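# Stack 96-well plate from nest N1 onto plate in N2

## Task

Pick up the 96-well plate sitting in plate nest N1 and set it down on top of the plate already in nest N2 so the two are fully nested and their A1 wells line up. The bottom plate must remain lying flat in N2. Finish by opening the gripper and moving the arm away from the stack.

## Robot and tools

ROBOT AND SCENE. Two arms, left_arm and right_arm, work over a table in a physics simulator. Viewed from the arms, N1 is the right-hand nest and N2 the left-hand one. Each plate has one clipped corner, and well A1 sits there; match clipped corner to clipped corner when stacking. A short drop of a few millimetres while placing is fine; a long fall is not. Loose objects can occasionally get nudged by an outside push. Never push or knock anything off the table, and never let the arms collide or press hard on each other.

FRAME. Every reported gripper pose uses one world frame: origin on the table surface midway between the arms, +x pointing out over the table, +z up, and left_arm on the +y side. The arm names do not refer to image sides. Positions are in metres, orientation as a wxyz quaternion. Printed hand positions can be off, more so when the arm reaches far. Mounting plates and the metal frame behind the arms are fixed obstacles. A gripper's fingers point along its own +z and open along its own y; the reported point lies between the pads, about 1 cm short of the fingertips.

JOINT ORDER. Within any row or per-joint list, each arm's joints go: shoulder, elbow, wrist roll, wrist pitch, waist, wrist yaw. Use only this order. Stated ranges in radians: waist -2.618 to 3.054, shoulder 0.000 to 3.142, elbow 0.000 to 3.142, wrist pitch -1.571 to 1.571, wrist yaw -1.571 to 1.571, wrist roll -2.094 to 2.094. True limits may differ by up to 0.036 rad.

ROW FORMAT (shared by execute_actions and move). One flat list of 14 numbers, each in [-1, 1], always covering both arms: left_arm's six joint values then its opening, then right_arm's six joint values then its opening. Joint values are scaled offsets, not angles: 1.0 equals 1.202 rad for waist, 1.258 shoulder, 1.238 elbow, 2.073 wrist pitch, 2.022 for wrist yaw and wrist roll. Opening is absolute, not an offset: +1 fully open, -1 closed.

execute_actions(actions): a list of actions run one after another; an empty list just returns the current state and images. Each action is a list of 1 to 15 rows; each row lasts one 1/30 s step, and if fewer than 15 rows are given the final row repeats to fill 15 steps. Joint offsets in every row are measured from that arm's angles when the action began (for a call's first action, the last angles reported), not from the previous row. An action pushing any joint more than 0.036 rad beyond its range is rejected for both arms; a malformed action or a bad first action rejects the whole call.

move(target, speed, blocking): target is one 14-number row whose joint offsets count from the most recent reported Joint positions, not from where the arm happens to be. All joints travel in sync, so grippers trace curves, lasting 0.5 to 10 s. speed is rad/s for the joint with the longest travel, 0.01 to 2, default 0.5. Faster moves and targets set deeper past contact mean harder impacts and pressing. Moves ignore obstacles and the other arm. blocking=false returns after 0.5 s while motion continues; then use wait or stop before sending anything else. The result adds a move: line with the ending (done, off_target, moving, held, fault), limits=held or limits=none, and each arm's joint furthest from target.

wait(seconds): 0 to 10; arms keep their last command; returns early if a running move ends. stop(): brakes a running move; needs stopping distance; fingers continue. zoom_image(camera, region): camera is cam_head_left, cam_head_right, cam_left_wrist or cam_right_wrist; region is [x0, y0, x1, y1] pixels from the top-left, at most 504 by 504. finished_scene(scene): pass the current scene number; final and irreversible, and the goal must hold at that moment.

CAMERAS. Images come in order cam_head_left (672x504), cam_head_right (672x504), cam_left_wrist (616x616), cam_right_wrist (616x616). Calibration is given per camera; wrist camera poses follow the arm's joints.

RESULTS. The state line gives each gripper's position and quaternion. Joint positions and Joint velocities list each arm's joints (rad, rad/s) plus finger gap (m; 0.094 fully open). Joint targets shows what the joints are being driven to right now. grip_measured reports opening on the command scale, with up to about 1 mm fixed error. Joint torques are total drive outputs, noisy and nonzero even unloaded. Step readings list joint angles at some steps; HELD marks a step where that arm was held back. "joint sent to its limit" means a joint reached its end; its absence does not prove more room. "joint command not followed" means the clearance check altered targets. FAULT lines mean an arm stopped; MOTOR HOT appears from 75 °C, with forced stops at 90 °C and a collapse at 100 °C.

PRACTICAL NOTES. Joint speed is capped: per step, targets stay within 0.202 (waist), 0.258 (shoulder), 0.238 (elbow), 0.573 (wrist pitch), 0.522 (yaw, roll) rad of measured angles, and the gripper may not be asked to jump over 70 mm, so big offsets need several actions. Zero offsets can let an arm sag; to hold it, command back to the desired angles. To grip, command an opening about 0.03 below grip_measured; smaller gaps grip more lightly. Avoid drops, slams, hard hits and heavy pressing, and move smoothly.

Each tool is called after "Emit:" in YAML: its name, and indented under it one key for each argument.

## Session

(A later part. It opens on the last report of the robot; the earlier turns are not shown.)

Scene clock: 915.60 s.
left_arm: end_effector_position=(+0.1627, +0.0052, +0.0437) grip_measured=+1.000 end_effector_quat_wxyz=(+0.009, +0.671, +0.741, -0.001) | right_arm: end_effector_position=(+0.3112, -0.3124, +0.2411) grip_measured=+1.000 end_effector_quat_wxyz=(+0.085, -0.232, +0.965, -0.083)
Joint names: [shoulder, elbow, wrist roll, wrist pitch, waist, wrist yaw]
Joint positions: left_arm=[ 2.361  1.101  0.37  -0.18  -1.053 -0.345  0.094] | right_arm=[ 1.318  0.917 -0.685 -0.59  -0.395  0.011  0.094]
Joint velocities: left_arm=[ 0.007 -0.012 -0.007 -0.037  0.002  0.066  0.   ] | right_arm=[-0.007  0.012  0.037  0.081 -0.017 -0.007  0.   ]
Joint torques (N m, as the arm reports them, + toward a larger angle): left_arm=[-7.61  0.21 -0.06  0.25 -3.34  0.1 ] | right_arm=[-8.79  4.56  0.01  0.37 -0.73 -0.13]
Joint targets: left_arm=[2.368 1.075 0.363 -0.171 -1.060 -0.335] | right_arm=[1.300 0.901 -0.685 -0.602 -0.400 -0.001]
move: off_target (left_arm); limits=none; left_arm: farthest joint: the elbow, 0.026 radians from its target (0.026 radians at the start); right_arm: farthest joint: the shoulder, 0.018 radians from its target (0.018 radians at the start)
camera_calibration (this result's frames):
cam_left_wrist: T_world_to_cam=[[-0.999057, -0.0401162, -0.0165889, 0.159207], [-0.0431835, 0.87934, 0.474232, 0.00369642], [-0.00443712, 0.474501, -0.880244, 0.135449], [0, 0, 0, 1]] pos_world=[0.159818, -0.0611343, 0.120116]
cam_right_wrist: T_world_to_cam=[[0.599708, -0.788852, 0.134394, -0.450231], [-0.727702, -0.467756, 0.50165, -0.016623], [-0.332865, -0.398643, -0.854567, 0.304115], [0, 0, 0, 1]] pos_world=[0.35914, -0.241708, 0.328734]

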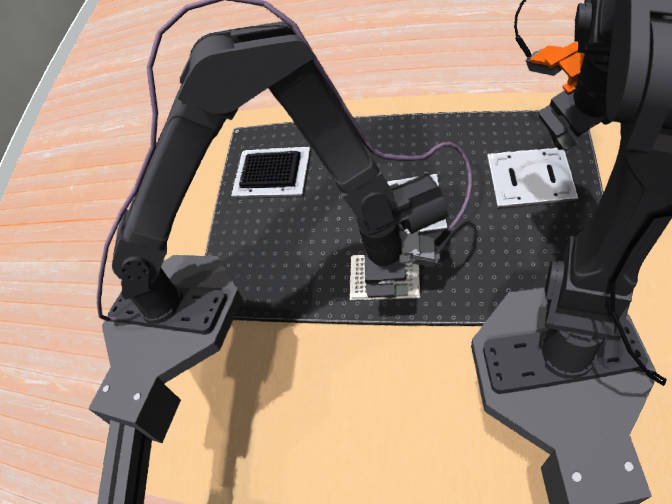

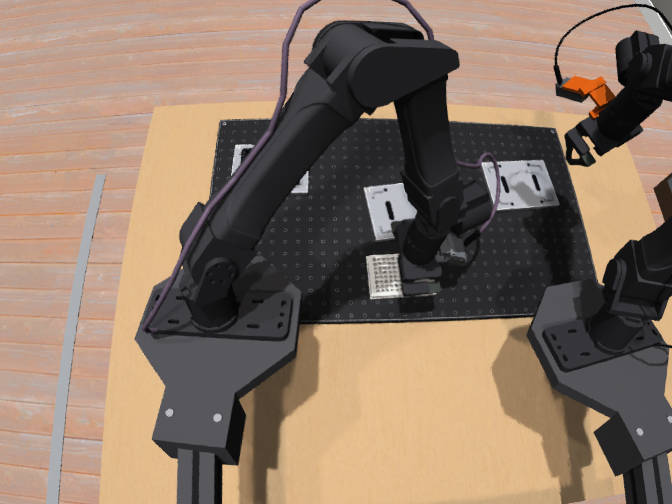

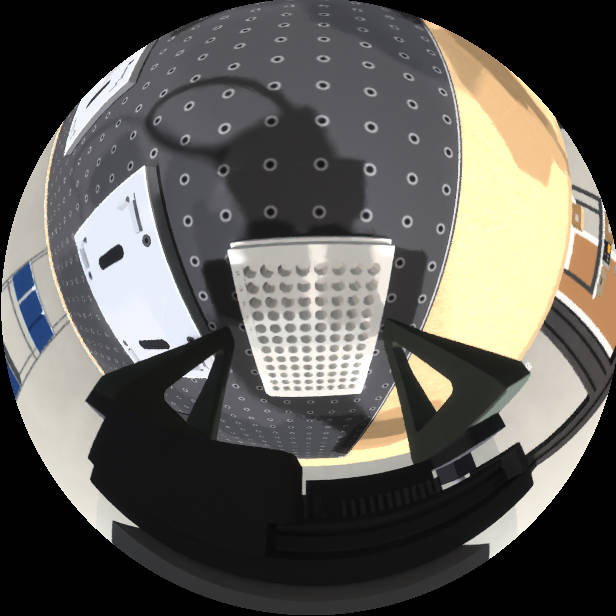

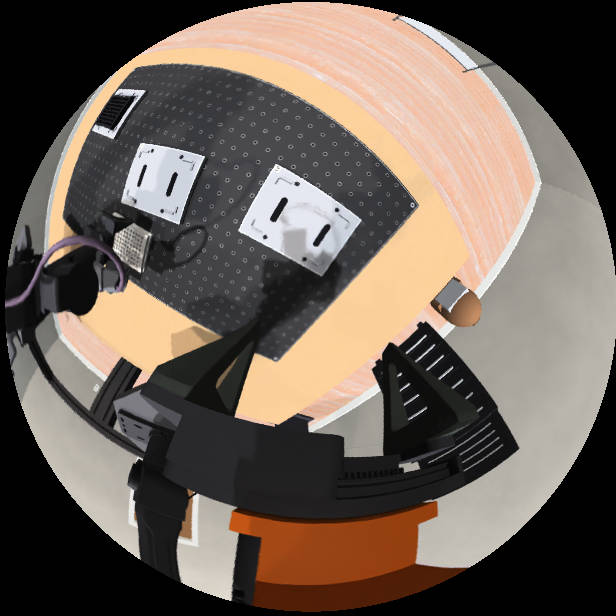

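Emit:
move:
  target: [0.0246,0.0073,-0.0035,0.0082,0.0,0.005,1,-0.0143,-0.0129,0,-0.0058,-0.0042,-0.0064,1]
  speed: 0.04

Emit:
zoom_image:
  camera: "cam_left_wrist"
  region: [200, 215, 420, 415]

Scene clock: 925.33 s.
left_arm: end_effector_position=(+0.1580, +0.0092, +0.0368) grip_measured=+1.000 end_effector_quat_wxyz=(+0.002, +0.674, +0.739, +0.002) | right_arm: end_effector_position=(+0.3111, -0.3124, +0.2410) grip_measured=+1.000 end_effector_quat_wxyz=(+0.085, -0.232, +0.965, -0.082)
Joint names: [shoulder, elbow, wrist roll, wrist pitch, waist, wrist yaw]
Joint positions: left_arm=[ 2.384  1.101  0.37  -0.174 -1.053 -0.345  0.094] | right_arm=[ 1.318  0.917 -0.685 -0.591 -0.395  0.011  0.094]
Joint velocities: left_arm=[ 0.012 -0.002 -0.007 -0.11   0.007  0.051  0.   ] | right_arm=[-0.017  0.007  0.007  0.022  0.012 -0.022  0.   ]
Joint torques (N m, as the arm reports them, + toward a larger angle): left_arm=[-7.58  2.38 -0.06  0.24 -2.87  0.1 ] | right_arm=[-8.81  4.54  0.01  0.36 -0.74 -0.13]
Joint targets: left_arm=[2.392 1.110 0.363 -0.163 -1.053 -0.335] | right_arm=[1.300 0.901 -0.685 -0.603 -0.400 -0.002]
move: done; limits=none; left_arm: farthest joint: the wrist pitch, 0.011 radians from its target (0.017 radians at the start); right_arm: farthest joint: the shoulder, 0.018 radians from its target (0.018 radians at the start)
camera_calibration (this result's frames):
cam_left_wrist: T_world_to_cam=[[-0.999366, -0.0341867, -0.00991962, 0.154279], [-0.0346862, 0.872602, 0.487198, 0.00151582], [-0.00799981, 0.487233, -0.873235, 0.127637], [0, 0, 0, 1]] pos_world=[0.155255, -0.0582376, 0.112249]
cam_right_wrist: T_world_to_cam=[[0.599796, -0.788876, 0.133864, -0.450022], [-0.727525, -0.468025, 0.501657, -0.0167657], [-0.333093, -0.398281, -0.854647, 0.304305], [0, 0, 0, 1]] pos_world=[0.359086, -0.24166, 0.328725]

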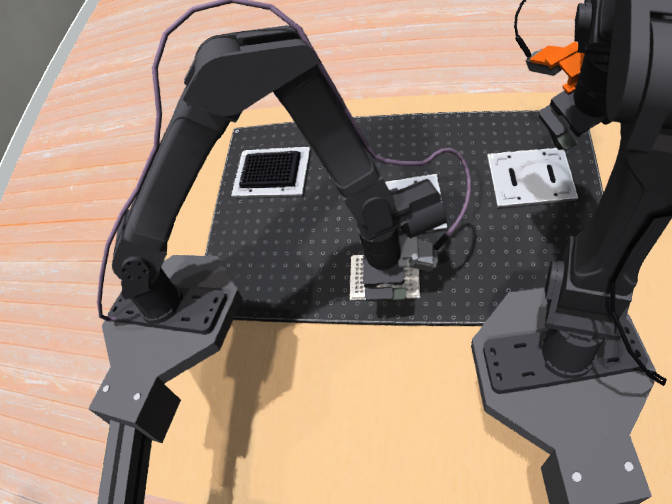

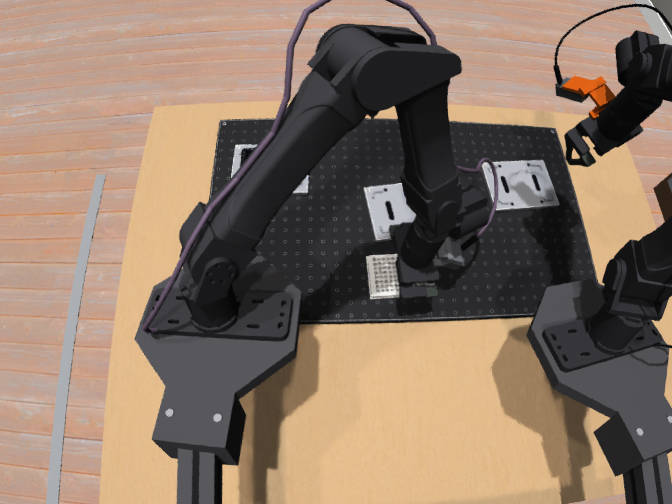

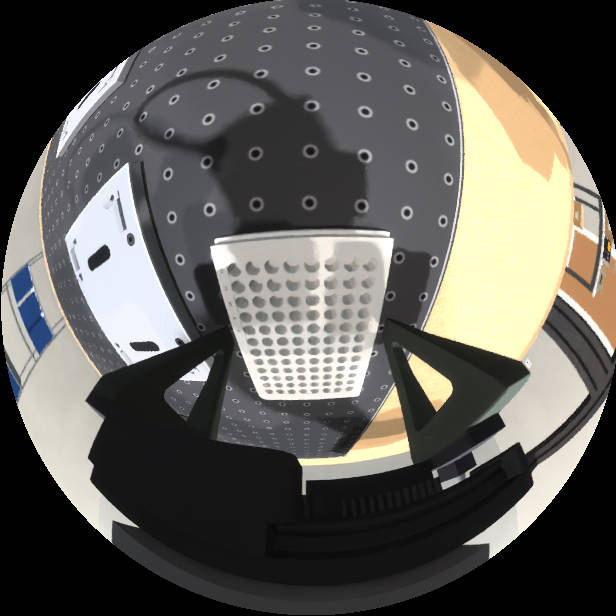

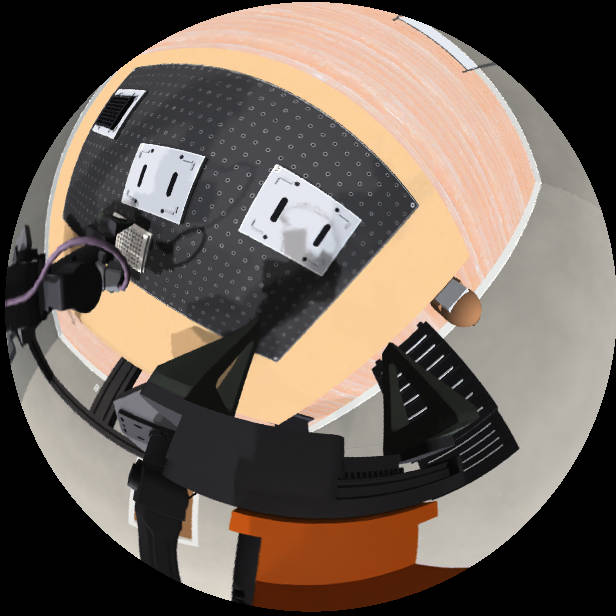

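Region (200, 215, 420, 415) of cam_left_wrist's 616x616 image, scaled by 2.291, with more detail than that image has; it fills the top 458 rows of this view, and the rest is white.

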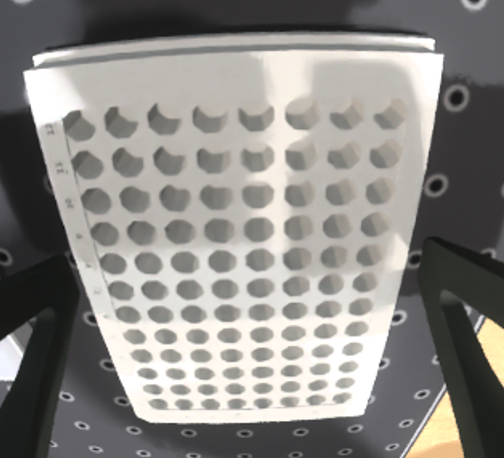

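Emit:
move:
  target: [0.012,0.0073,-0.0035,0.0087,0.0017,0.005,1,-0.0143,-0.0129,0,-0.0058,-0.0042,-0.0064,1]
  speed: 0.03

Scene clock: 948.57 s.
left_arm: end_effector_position=(+0.1588, +0.0077, +0.0368) grip_measured=+1.000 end_effector_quat_wxyz=(+0.005, +0.673, +0.740, +0.000) | right_arm: end_effector_position=(+0.3111, -0.3123, +0.2410) grip_measured=+1.000 end_effector_quat_wxyz=(+0.085, -0.232, +0.965, -0.082)
Joint names: [shoulder, elbow, wrist roll, wrist pitch, waist, wrist yaw]
Joint positions: left_arm=[ 2.384  1.101  0.37  -0.167 -1.053 -0.345  0.094] | right_arm=[ 1.318  0.917 -0.685 -0.591 -0.395  0.011  0.094]
Joint velocities: left_arm=[-0.027  0.002 -0.081 -0.037  0.007 -0.007  0.   ] | right_arm=[ 0.007  0.007 -0.022 -0.051  0.007 -0.066  0.   ]
Joint torques (N m, as the arm reports them, + toward a larger angle): left_arm=[-7.09  2.39 -0.06  0.23 -2.74  0.1 ] | right_arm=[-8.79  4.55  0.01  0.36 -0.74 -0.12]
Joint targets: left_arm=[2.399 1.110 0.363 -0.156 -1.051 -0.335] | right_arm=[1.300 0.901 -0.685 -0.603 -0.400 -0.002]
move: done; limits=none; left_arm: farthest joint: the shoulder, 0.015 radians from its target (0.015 radians at the start); right_arm: farthest joint: the shoulder, 0.018 radians from its target (0.018 radians at the start)
camera_calibration (this result's frames):
cam_left_wrist: T_world_to_cam=[[-0.999246, -0.0366787, -0.0127463, 0.155102], [-0.0382806, 0.875476, 0.481743, 0.00363462], [-0.00651065, 0.481867, -0.87622, 0.128317], [0, 0, 0, 1]] pos_world=[0.15596, -0.059325, 0.11266]
cam_right_wrist: T_world_to_cam=[[0.599854, -0.788873, 0.133622, -0.449937], [-0.727523, -0.46827, 0.501431, -0.016744], [-0.332994, -0.397998, -0.854817, 0.30443], [0, 0, 0, 1]] pos_world=[0.359088, -0.241621, 0.32875]

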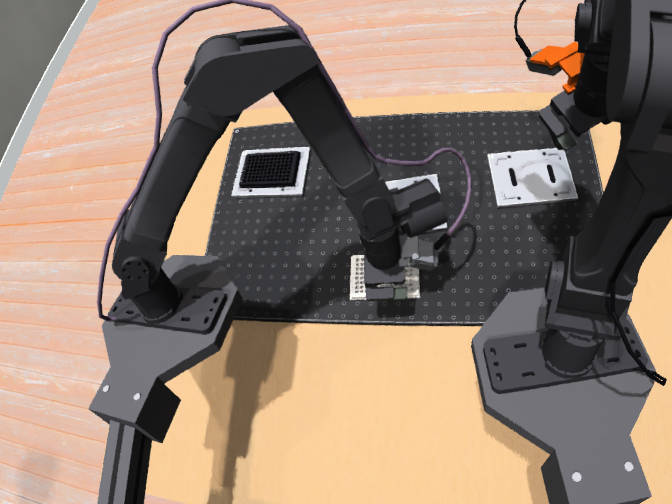

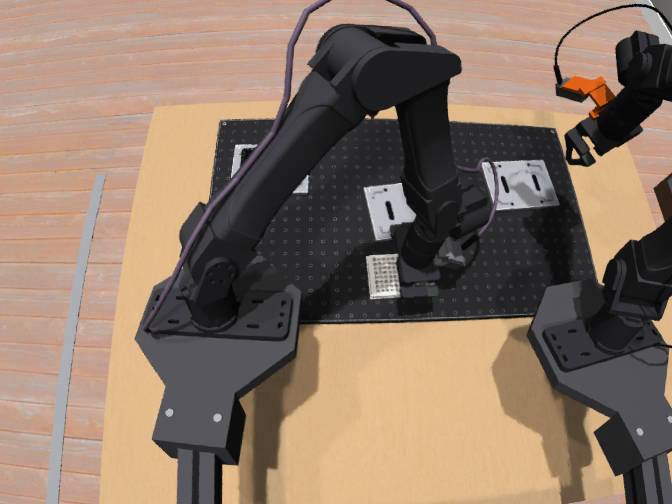

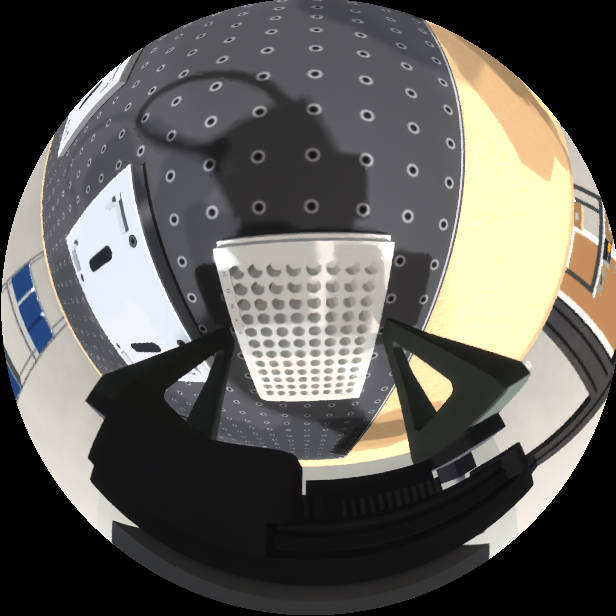

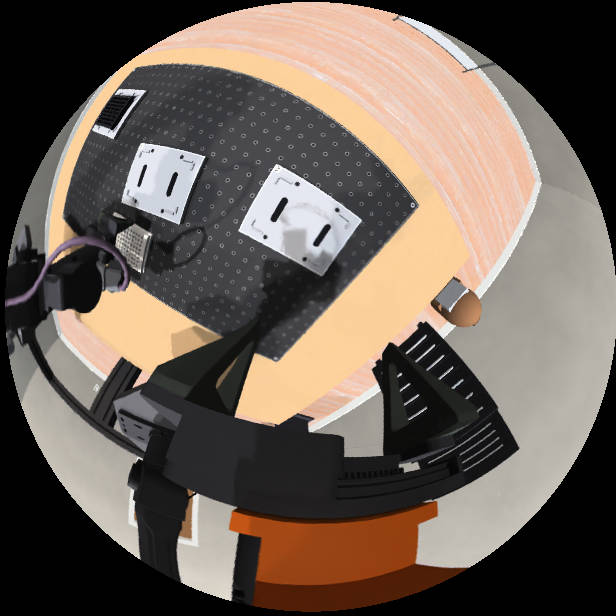

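Emit:
zoom_image:
  camera: "cam_left_wrist"
  region: [200, 280, 300, 380]

Emit:
zoom_image:
  camera: "cam_left_wrist"
  region: [340, 280, 440, 380]

Emit:
zoom_image:
  camera: "cam_right_wrist"
  region: [60, 180, 180, 300]

Region (200, 280, 300, 380) of cam_left_wrist's 616x616 image, scaled by 5.040, with more detail than that image has.

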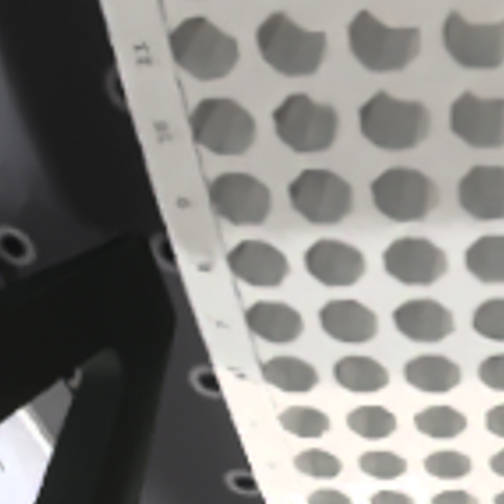

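Region (340, 280, 440, 380) of cam_left_wrist's 616x616 image, scaled by 5.040, with more detail than that image has.

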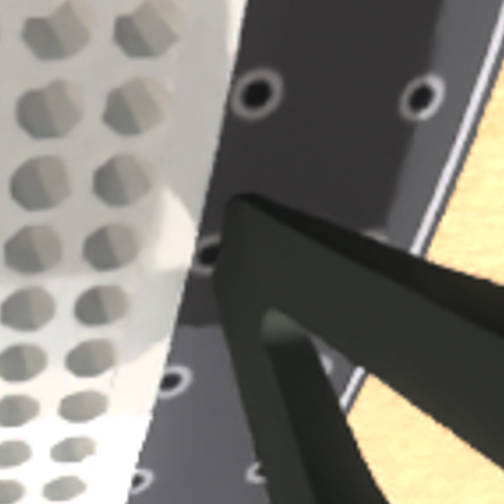

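Region (60, 180, 180, 300) of cam_right_wrist's 616x616 image, scaled by 4.200, with more detail than that image has.

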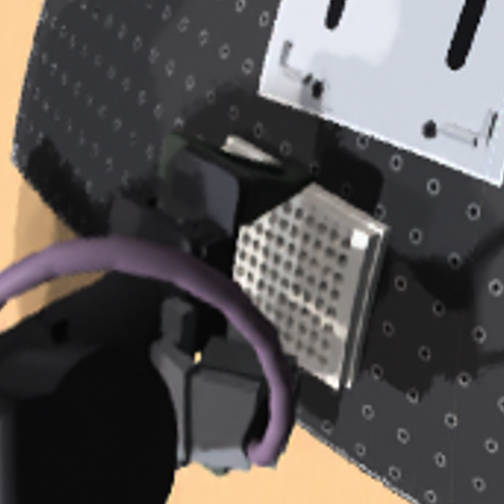

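Emit:
move:
  target: [0.02,0.0073,-0.0035,0.0053,0.0017,0.005,1,-0.0143,-0.0129,0,-0.0058,-0.0042,-0.0064,1]
  speed: 0.03

Scene clock: 985.93 s.
left_arm: end_effector_position=(+0.1548, +0.0115, +0.0315) grip_measured=+1.000 end_effector_quat_wxyz=(-0.002, +0.675, +0.738, +0.003) | right_arm: end_effector_position=(+0.3110, -0.3122, +0.2410) grip_measured=+1.000 end_effector_quat_wxyz=(+0.085, -0.232, +0.966, -0.082)
Joint names: [shoulder, elbow, wrist roll, wrist pitch, waist, wrist yaw]
Joint positions: left_arm=[ 2.402  1.101  0.37  -0.165 -1.053 -0.345  0.094] | right_arm=[ 1.318  0.917 -0.685 -0.591 -0.395  0.01   0.094]
Joint velocities: left_arm=[ 0.017 -0.002 -0.051 -0.007 -0.002  0.007  0.   ] | right_arm=[ 0.002  0.002 -0.007 -0.037  0.007 -0.081  0.   ]
Joint torques (N m, as the arm reports them, + toward a larger angle): left_arm=[-7.58  2.28 -0.05  0.19 -2.74  0.1 ] | right_arm=[-8.84  4.55  0.01  0.36 -0.76 -0.13]
Joint targets: left_arm=[2.409 1.110 0.363 -0.156 -1.051 -0.335] | right_arm=[1.300 0.901 -0.685 -0.603 -0.400 -0.002]
move: done; limits=none; left_arm: farthest joint: the wrist yaw, 0.010 radians from its target (0.010 radians at the start); right_arm: farthest joint: the shoulder, 0.018 radians from its target (0.018 radians at the start)
camera_calibration (this result's frames):
cam_left_wrist: T_world_to_cam=[[-0.999497, -0.0310633, -0.00632693, 0.150938], [-0.0301323, 0.868913, 0.494047, 0.00107479], [-0.0098492, 0.49399, -0.869412, 0.121971], [0, 0, 0, 1]] pos_world=[0.152096, -0.0564977, 0.106467]
cam_right_wrist: T_world_to_cam=[[0.599941, -0.788896, 0.133092, -0.449728], [-0.727346, -0.468538, 0.501437, -0.0168864], [-0.333223, -0.397637, -0.854896, 0.30462], [0, 0, 0, 1]] pos_world=[0.359035, -0.241573, 0.328741]

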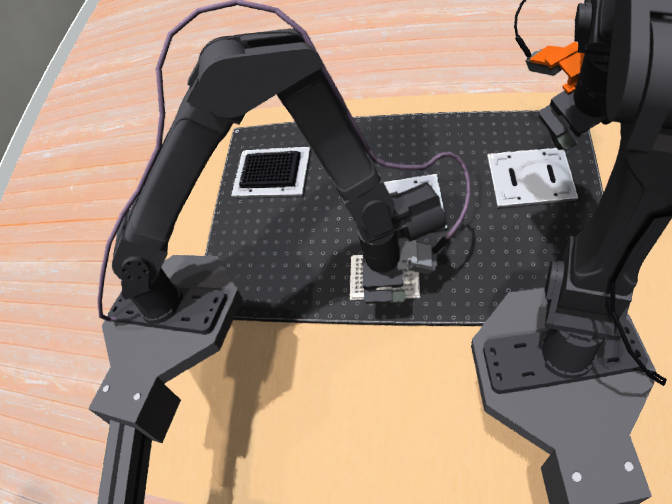

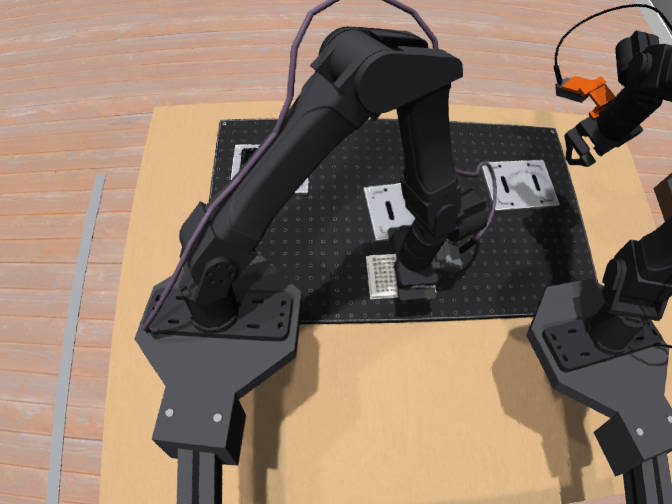

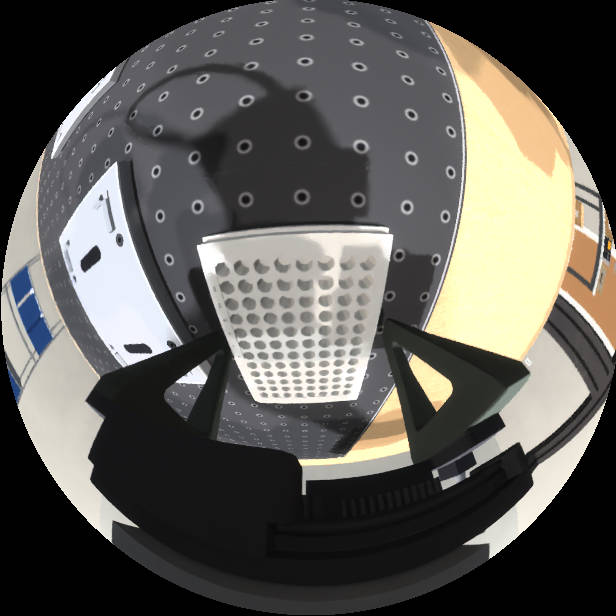

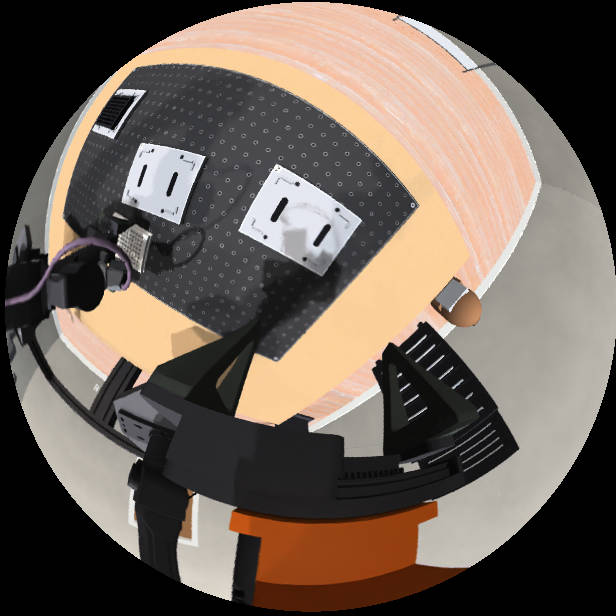

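Emit:
move:
  target: [-0.0286,0.0073,-0.0035,0.0043,0.0017,0.005,1,-0.0143,-0.0129,0,-0.0058,-0.0042,-0.0064,1]
  speed: 0.04

Scene clock: 996.30 s.
left_arm: end_effector_position=(+0.1573, +0.0088, +0.0346) grip_measured=+1.000 end_effector_quat_wxyz=(+0.003, +0.673, +0.739, +0.001) | right_arm: end_effector_position=(+0.3110, -0.3122, +0.2410) grip_measured=+1.000 end_effector_quat_wxyz=(+0.085, -0.232, +0.966, -0.082)
Joint names: [shoulder, elbow, wrist roll, wrist pitch, waist, wrist yaw]
Joint positions: left_arm=[ 2.391  1.101  0.37  -0.165 -1.053 -0.345  0.094] | right_arm=[ 1.318  0.917 -0.685 -0.592 -0.395  0.01   0.094]
Joint velocities: left_arm=[-0.017 -0.007  0.022  0.007 -0.017  0.037  0.   ] | right_arm=[ 0.007  0.002 -0.037  0.022 -0.007 -0.022  0.   ]
Joint torques (N m, as the arm reports them, + toward a larger angle): left_arm=[-9.68  2.35 -0.06  0.22 -2.72  0.1 ] | right_arm=[-8.79  4.58  0.02  0.35 -0.74 -0.12]
Joint targets: left_arm=[2.366 1.110 0.363 -0.157 -1.051 -0.335] | right_arm=[1.300 0.901 -0.685 -0.603 -0.400 -0.002]
move: off_target (left_arm); limits=none; left_arm: farthest joint: the shoulder, 0.025 radians from its target (0.036 radians at the start); right_arm: farthest joint: the shoulder, 0.018 radians from its target (0.018 radians at the start)
camera_calibration (this result's frames):
cam_left_wrist: T_world_to_cam=[[-0.99933, -0.0349718, -0.0108139, 0.153609], [-0.0358223, 0.873515, 0.485478, 0.00307077], [-0.00753193, 0.48554, -0.874182, 0.125915], [0, 0, 0, 1]] pos_world=[0.154564, -0.0584471, 0.110243]
cam_right_wrist: T_world_to_cam=[[0.599972, -0.788922, 0.132803, -0.449604], [-0.727171, -0.468563, 0.501668, -0.0170506], [-0.33355, -0.397558, -0.854805, 0.304684], [0, 0, 0, 1]] pos_world=[0.358978, -0.241562, 0.328708]

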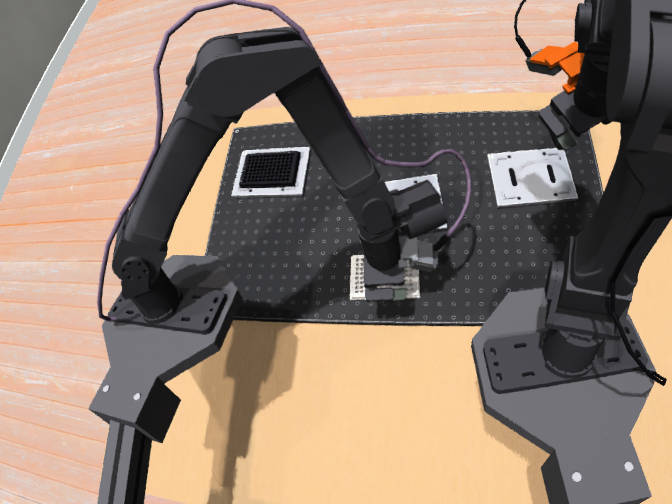

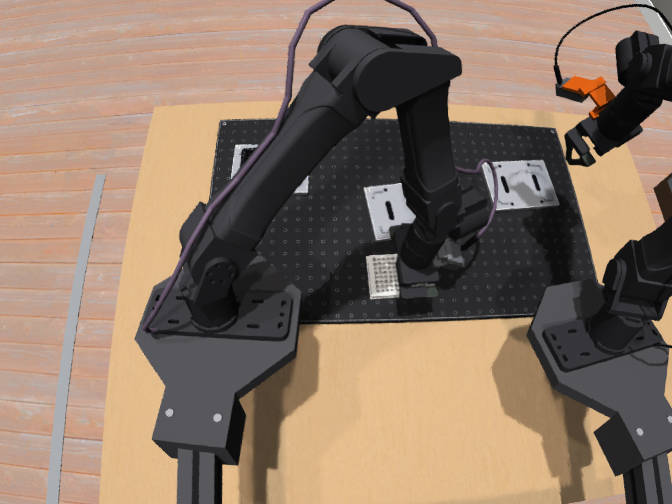

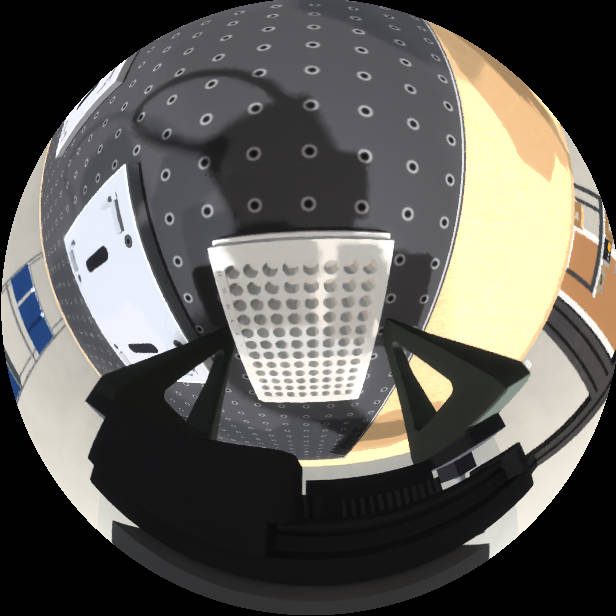

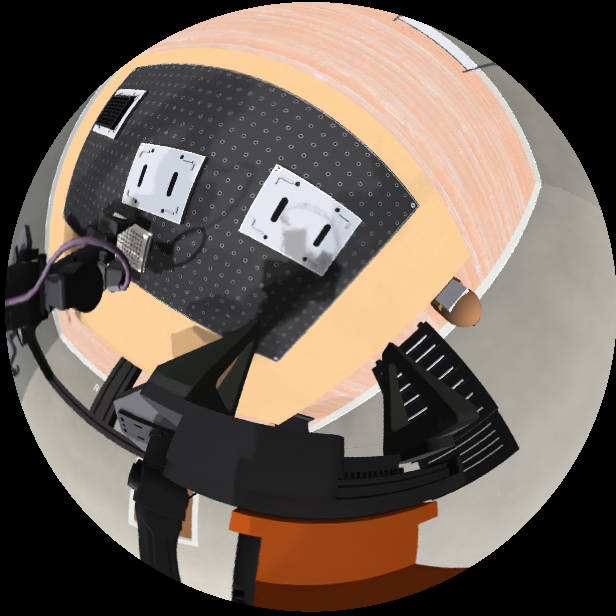

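Emit:
execute_actions:
  actions:
    - [[-0.0087,0.0073,-0.0035,0.0039,0.0017,0.005,0.97,-0.0143,-0.0129,0,-0.0058,-0.0042,-0.0064,1],[-0.0087,0.0073,-0.0035,0.0039,0.0017,0.005,0.94,-0.0143,-0.0129,0,-0.0058,-0.0042,-0.0064,1],[-0.0087,0.0073,-0.0035,0.0039,0.0017,0.005,0.91,-0.0143,-0.0129,0,-0.0058,-0.0042,-0.0064,1],[-0.0087,0.0073,-0.0035,0.0039,0.0017,0.005,0.88,-0.0143,-0.0129,0,-0.0058,-0.0042,-0.0064,1],[-0.0087,0.0073,-0.0035,0.0039,0.0017,0.005,0.86,-0.0143,-0.0129,0,-0.0058,-0.0042,-0.0064,1],[-0.0087,0.0073,-0.0035,0.0039,0.0017,0.005,0.84,-0.0143,-0.0129,0,-0.0058,-0.0042,-0.0064,1],[-0.0087,0.0073,-0.0035,0.0039,0.0017,0.005,0.82,-0.0143,-0.0129,0,-0.0058,-0.0042,-0.0064,1],[-0.0087,0.0073,-0.0035,0.0039,0.0017,0.005,0.81,-0.0143,-0.0129,0,-0.0058,-0.0042,-0.0064,1],[-0.0087,0.0073,-0.0035,0.0039,0.0017,0.005,0.8,-0.0143,-0.0129,0,-0.0058,-0.0042,-0.0064,1],[-0.0087,0.0073,-0.0035,0.0039,0.0017,0.005,0.79,-0.0143,-0.0129,0,-0.0058,-0.0042,-0.0064,1],[-0.0087,0.0073,-0.0035,0.0039,0.0017,0.005,0.78,-0.0143,-0.0129,0,-0.0058,-0.0042,-0.0064,1],[-0.0087,0.0073,-0.0035,0.0039,0.0017,0.005,0.77,-0.0143,-0.0129,0,-0.0058,-0.0042,-0.0064,1],[-0.0087,0.0073,-0.0035,0.0039,0.0017,0.005,0.76,-0.0143,-0.0129,0,-0.0058,-0.0042,-0.0064,1]]

Scene clock: 1005.50 s.
left_arm: end_effector_position=(+0.1573, +0.0088, +0.0346) grip_measured=+0.765 end_effector_quat_wxyz=(+0.003, +0.673, +0.739, +0.001) | right_arm: end_effector_position=(+0.3110, -0.3121, +0.2410) grip_measured=+1.000 end_effector_quat_wxyz=(+0.085, -0.232, +0.966, -0.082)
Joint names: [shoulder, elbow, wrist roll, wrist pitch, waist, wrist yaw]
Joint positions: left_arm=[ 2.391  1.101  0.37  -0.165 -1.053 -0.345  0.083] | right_arm=[ 1.318  0.917 -0.685 -0.592 -0.395  0.01   0.094]
Joint velocities: left_arm=[-0.002  0.012 -0.066 -0.022  0.002  0.037 -0.001] | right_arm=[-0.002 -0.002  0.007  0.051 -0.007  0.022  0.   ]
Joint torques (N m, as the arm reports them, + toward a larger angle): left_arm=[-8.87  2.36 -0.06  0.23 -2.73  0.1 ] | right_arm=[-8.82  4.56  0.02  0.36 -0.76 -0.13]
Joint targets: left_arm=[2.380 1.110 0.363 -0.157 -1.051 -0.335] | right_arm=[1.300 0.901 -0.685 -0.603 -0.400 -0.003]
Step readings (joint positions):
0: left_arm=[2.391 1.101 0.370 -0.165 -1.053 -0.345] | right_arm=[1.318 0.917 -0.685 -0.592 -0.395 0.010]
1: left_arm=[2.391 1.101 0.370 -0.165 -1.053 -0.345] | right_arm=[1.318 0.917 -0.685 -0.592 -0.395 0.010]
2: left_arm=[2.391 1.101 0.370 -0.165 -1.053 -0.345] | right_arm=[1.318 0.917 -0.685 -0.592 -0.395 0.010]
4: left_arm=[2.391 1.101 0.370 -0.165 -1.053 -0.345] | right_arm=[1.318 0.917 -0.685 -0.592 -0.395 0.010]
8: left_arm=[2.391 1.101 0.370 -0.165 -1.053 -0.345] | right_arm=[1.318 0.917 -0.685 -0.592 -0.395 0.010]
15: Joint positions above
camera_calibration (this result's frames):
cam_left_wrist: T_world_to_cam=[[-0.99933, -0.0349718, -0.0108139, 0.153609], [-0.0358223, 0.873515, 0.485478, 0.00307077], [-0.00753193, 0.48554, -0.874182, 0.125915], [0, 0, 0, 1]] pos_world=[0.154564, -0.0584471, 0.110243]
cam_right_wrist: T_world_to_cam=[[0.600029, -0.788919, 0.132562, -0.449519], [-0.72717, -0.468807, 0.501442, -0.0170287], [-0.333452, -0.397275, -0.854975, 0.304809], [0, 0, 0, 1]] pos_world=[0.358981, -0.241524, 0.328732]

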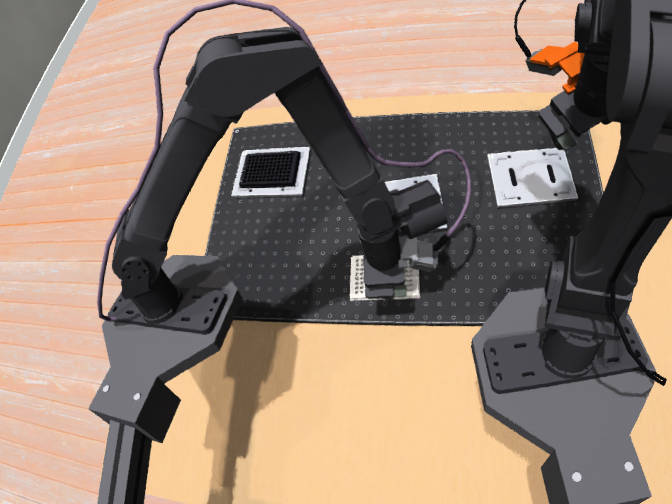

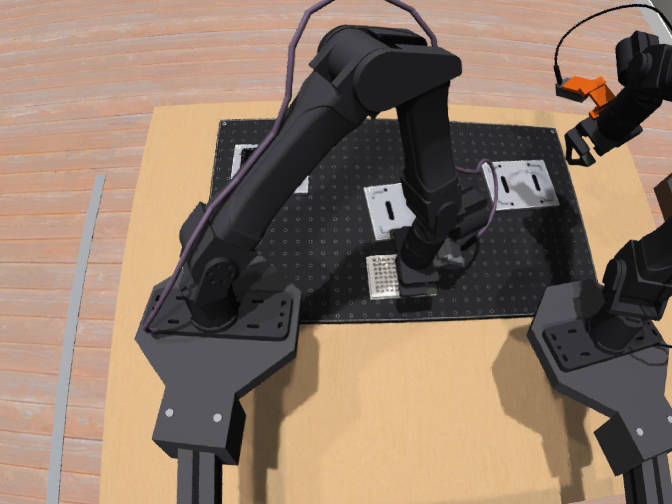

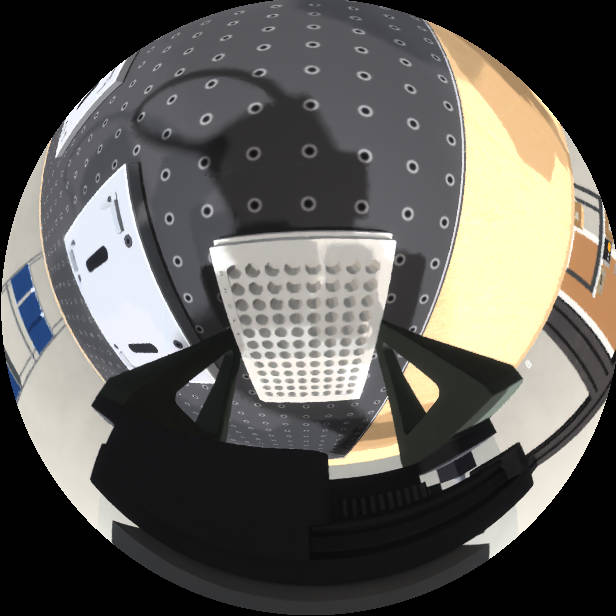

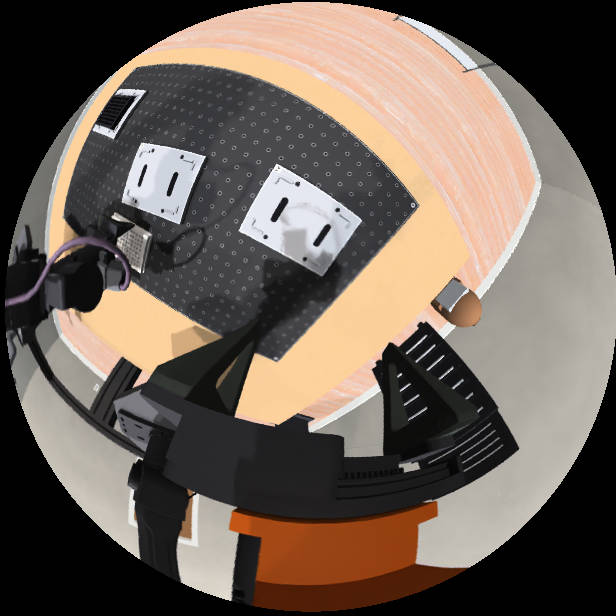

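Emit:
execute_actions:
  actions:
    - [[-0.0087,0.0073,-0.0035,0.0039,0.0017,0.005,0.755,-0.0143,-0.0129,0,-0.0058,-0.0042,-0.0064,1],[-0.0087,0.0073,-0.0035,0.0039,0.0017,0.005,0.75,-0.0143,-0.0129,0,-0.0058,-0.0042,-0.0064,1],[-0.0087,0.0073,-0.0035,0.0039,0.0017,0.005,0.745,-0.0143,-0.0129,0,-0.0058,-0.0042,-0.0064,1],[-0.0087,0.0073,-0.0035,0.0039,0.0017,0.005,0.74,-0.0143,-0.0129,0,-0.0058,-0.0042,-0.0064,1],[-0.0087,0.0073,-0.0035,0.0039,0.0017,0.005,0.735,-0.0143,-0.0129,0,-0.0058,-0.0042,-0.0064,1],[-0.0087,0.0073,-0.0035,0.0039,0.0017,0.005,0.73,-0.0143,-0.0129,0,-0.0058,-0.0042,-0.0064,1],[-0.0087,0.0073,-0.0035,0.0039,0.0017,0.005,0.725,-0.0143,-0.0129,0,-0.0058,-0.0042,-0.0064,1],[-0.0087,0.0073,-0.0035,0.0039,0.0017,0.005,0.72,-0.0143,-0.0129,0,-0.0058,-0.0042,-0.0064,1],[-0.0087,0.0073,-0.0035,0.0039,0.0017,0.005,0.715,-0.0143,-0.0129,0,-0.0058,-0.0042,-0.0064,1],[-0.0087,0.0073,-0.0035,0.0039,0.0017,0.005,0.71,-0.0143,-0.0129,0,-0.0058,-0.0042,-0.0064,1],[-0.0087,0.0073,-0.0035,0.0039,0.0017,0.005,0.705,-0.0143,-0.0129,0,-0.0058,-0.0042,-0.0064,1],[-0.0087,0.0073,-0.0035,0.0039,0.0017,0.005,0.7,-0.0143,-0.0129,0,-0.0058,-0.0042,-0.0064,1],[-0.0087,0.0073,-0.0035,0.0039,0.0017,0.005,0.695,-0.0143,-0.0129,0,-0.0058,-0.0042,-0.0064,1],[-0.0087,0.0073,-0.0035,0.0039,0.0017,0.005,0.69,-0.0143,-0.0129,0,-0.0058,-0.0042,-0.0064,1]]

Scene clock: 1014.33 s.
left_arm: end_effector_position=(+0.1573, +0.0088, +0.0346) grip_measured=+0.724 end_effector_quat_wxyz=(+0.003, +0.673, +0.739, +0.001) | right_arm: end_effector_position=(+0.3109, -0.3120, +0.2410) grip_measured=+1.000 end_effector_quat_wxyz=(+0.085, -0.232, +0.966, -0.081)
Joint names: [shoulder, elbow, wrist roll, wrist pitch, waist, wrist yaw]
Joint positions: left_arm=[ 2.391  1.101  0.37  -0.165 -1.053 -0.345  0.081] | right_arm=[ 1.318  0.917 -0.685 -0.592 -0.395  0.009  0.094]
Joint velocities: left_arm=[-0.022  0.007 -0.066 -0.081 -0.007 -0.081 -0.001] | right_arm=[ 0.007  0.002 -0.007 -0.037  0.007 -0.007  0.   ]
Joint torques (N m, as the arm reports them, + toward a larger angle): left_arm=[-8.85  2.35 -0.06  0.22 -2.74  0.1 ] | right_arm=[-8.79  4.53  0.    0.36 -0.73 -0.14]
Joint targets: left_arm=[2.380 1.110 0.363 -0.157 -1.051 -0.335] | right_arm=[1.300 0.901 -0.685 -0.604 -0.400 -0.003]
Step readings (joint positions):
0: left_arm=[2.391 1.101 0.370 -0.165 -1.053 -0.345] | right_arm=[1.318 0.917 -0.685 -0.592 -0.395 0.010]
1: left_arm=[2.391 1.101 0.370 -0.165 -1.053 -0.345] | right_arm=[1.318 0.917 -0.685 -0.592 -0.395 0.010]
2: left_arm=[2.391 1.101 0.370 -0.165 -1.053 -0.345] | right_arm=[1.318 0.917 -0.685 -0.592 -0.395 0.009]
4: left_arm=[2.391 1.101 0.370 -0.165 -1.053 -0.345] | right_arm=[1.318 0.917 -0.685 -0.592 -0.395 0.009]
8: left_arm=[2.391 1.101 0.370 -0.165 -1.053 -0.345] | right_arm=[1.318 0.917 -0.685 -0.592 -0.395 0.009]
15: Joint positions above
camera_calibration (this result's frames):
cam_left_wrist: T_world_to_cam=[[-0.99933, -0.0349718, -0.0108139, 0.153609], [-0.0358223, 0.873515, 0.485478, 0.00307077], [-0.00753193, 0.48554, -0.874182, 0.125915], [0, 0, 0, 1]] pos_world=[0.154564, -0.0584471, 0.110243]
cam_right_wrist: T_world_to_cam=[[0.600116, -0.788941, 0.132031, -0.449309], [-0.726993, -0.469075, 0.501448, -0.0171709], [-0.33368, -0.396913, -0.855054, 0.304999], [0, 0, 0, 1]] pos_world=[0.358927, -0.241475, 0.328724]

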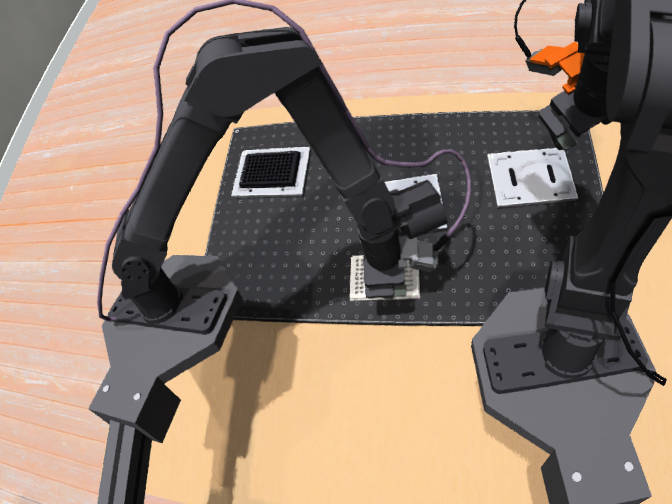

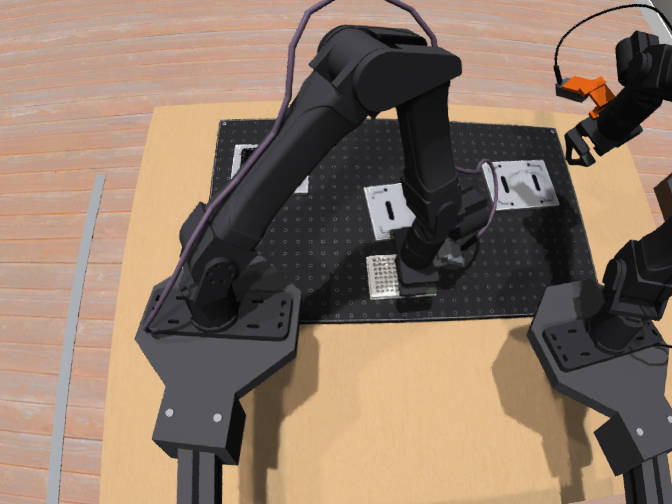

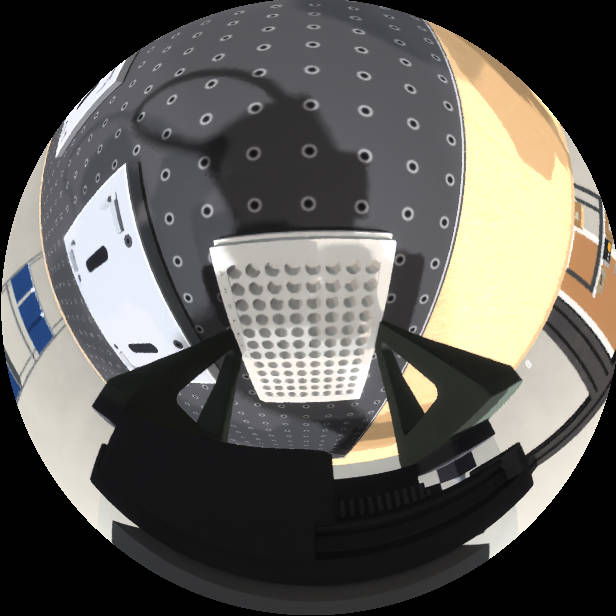

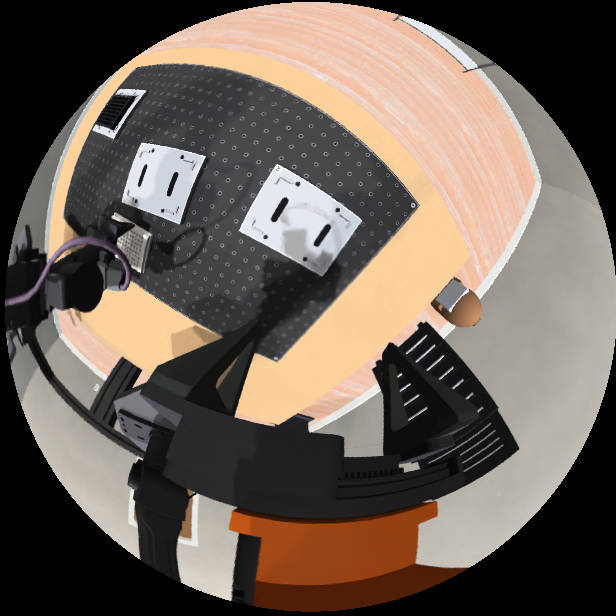

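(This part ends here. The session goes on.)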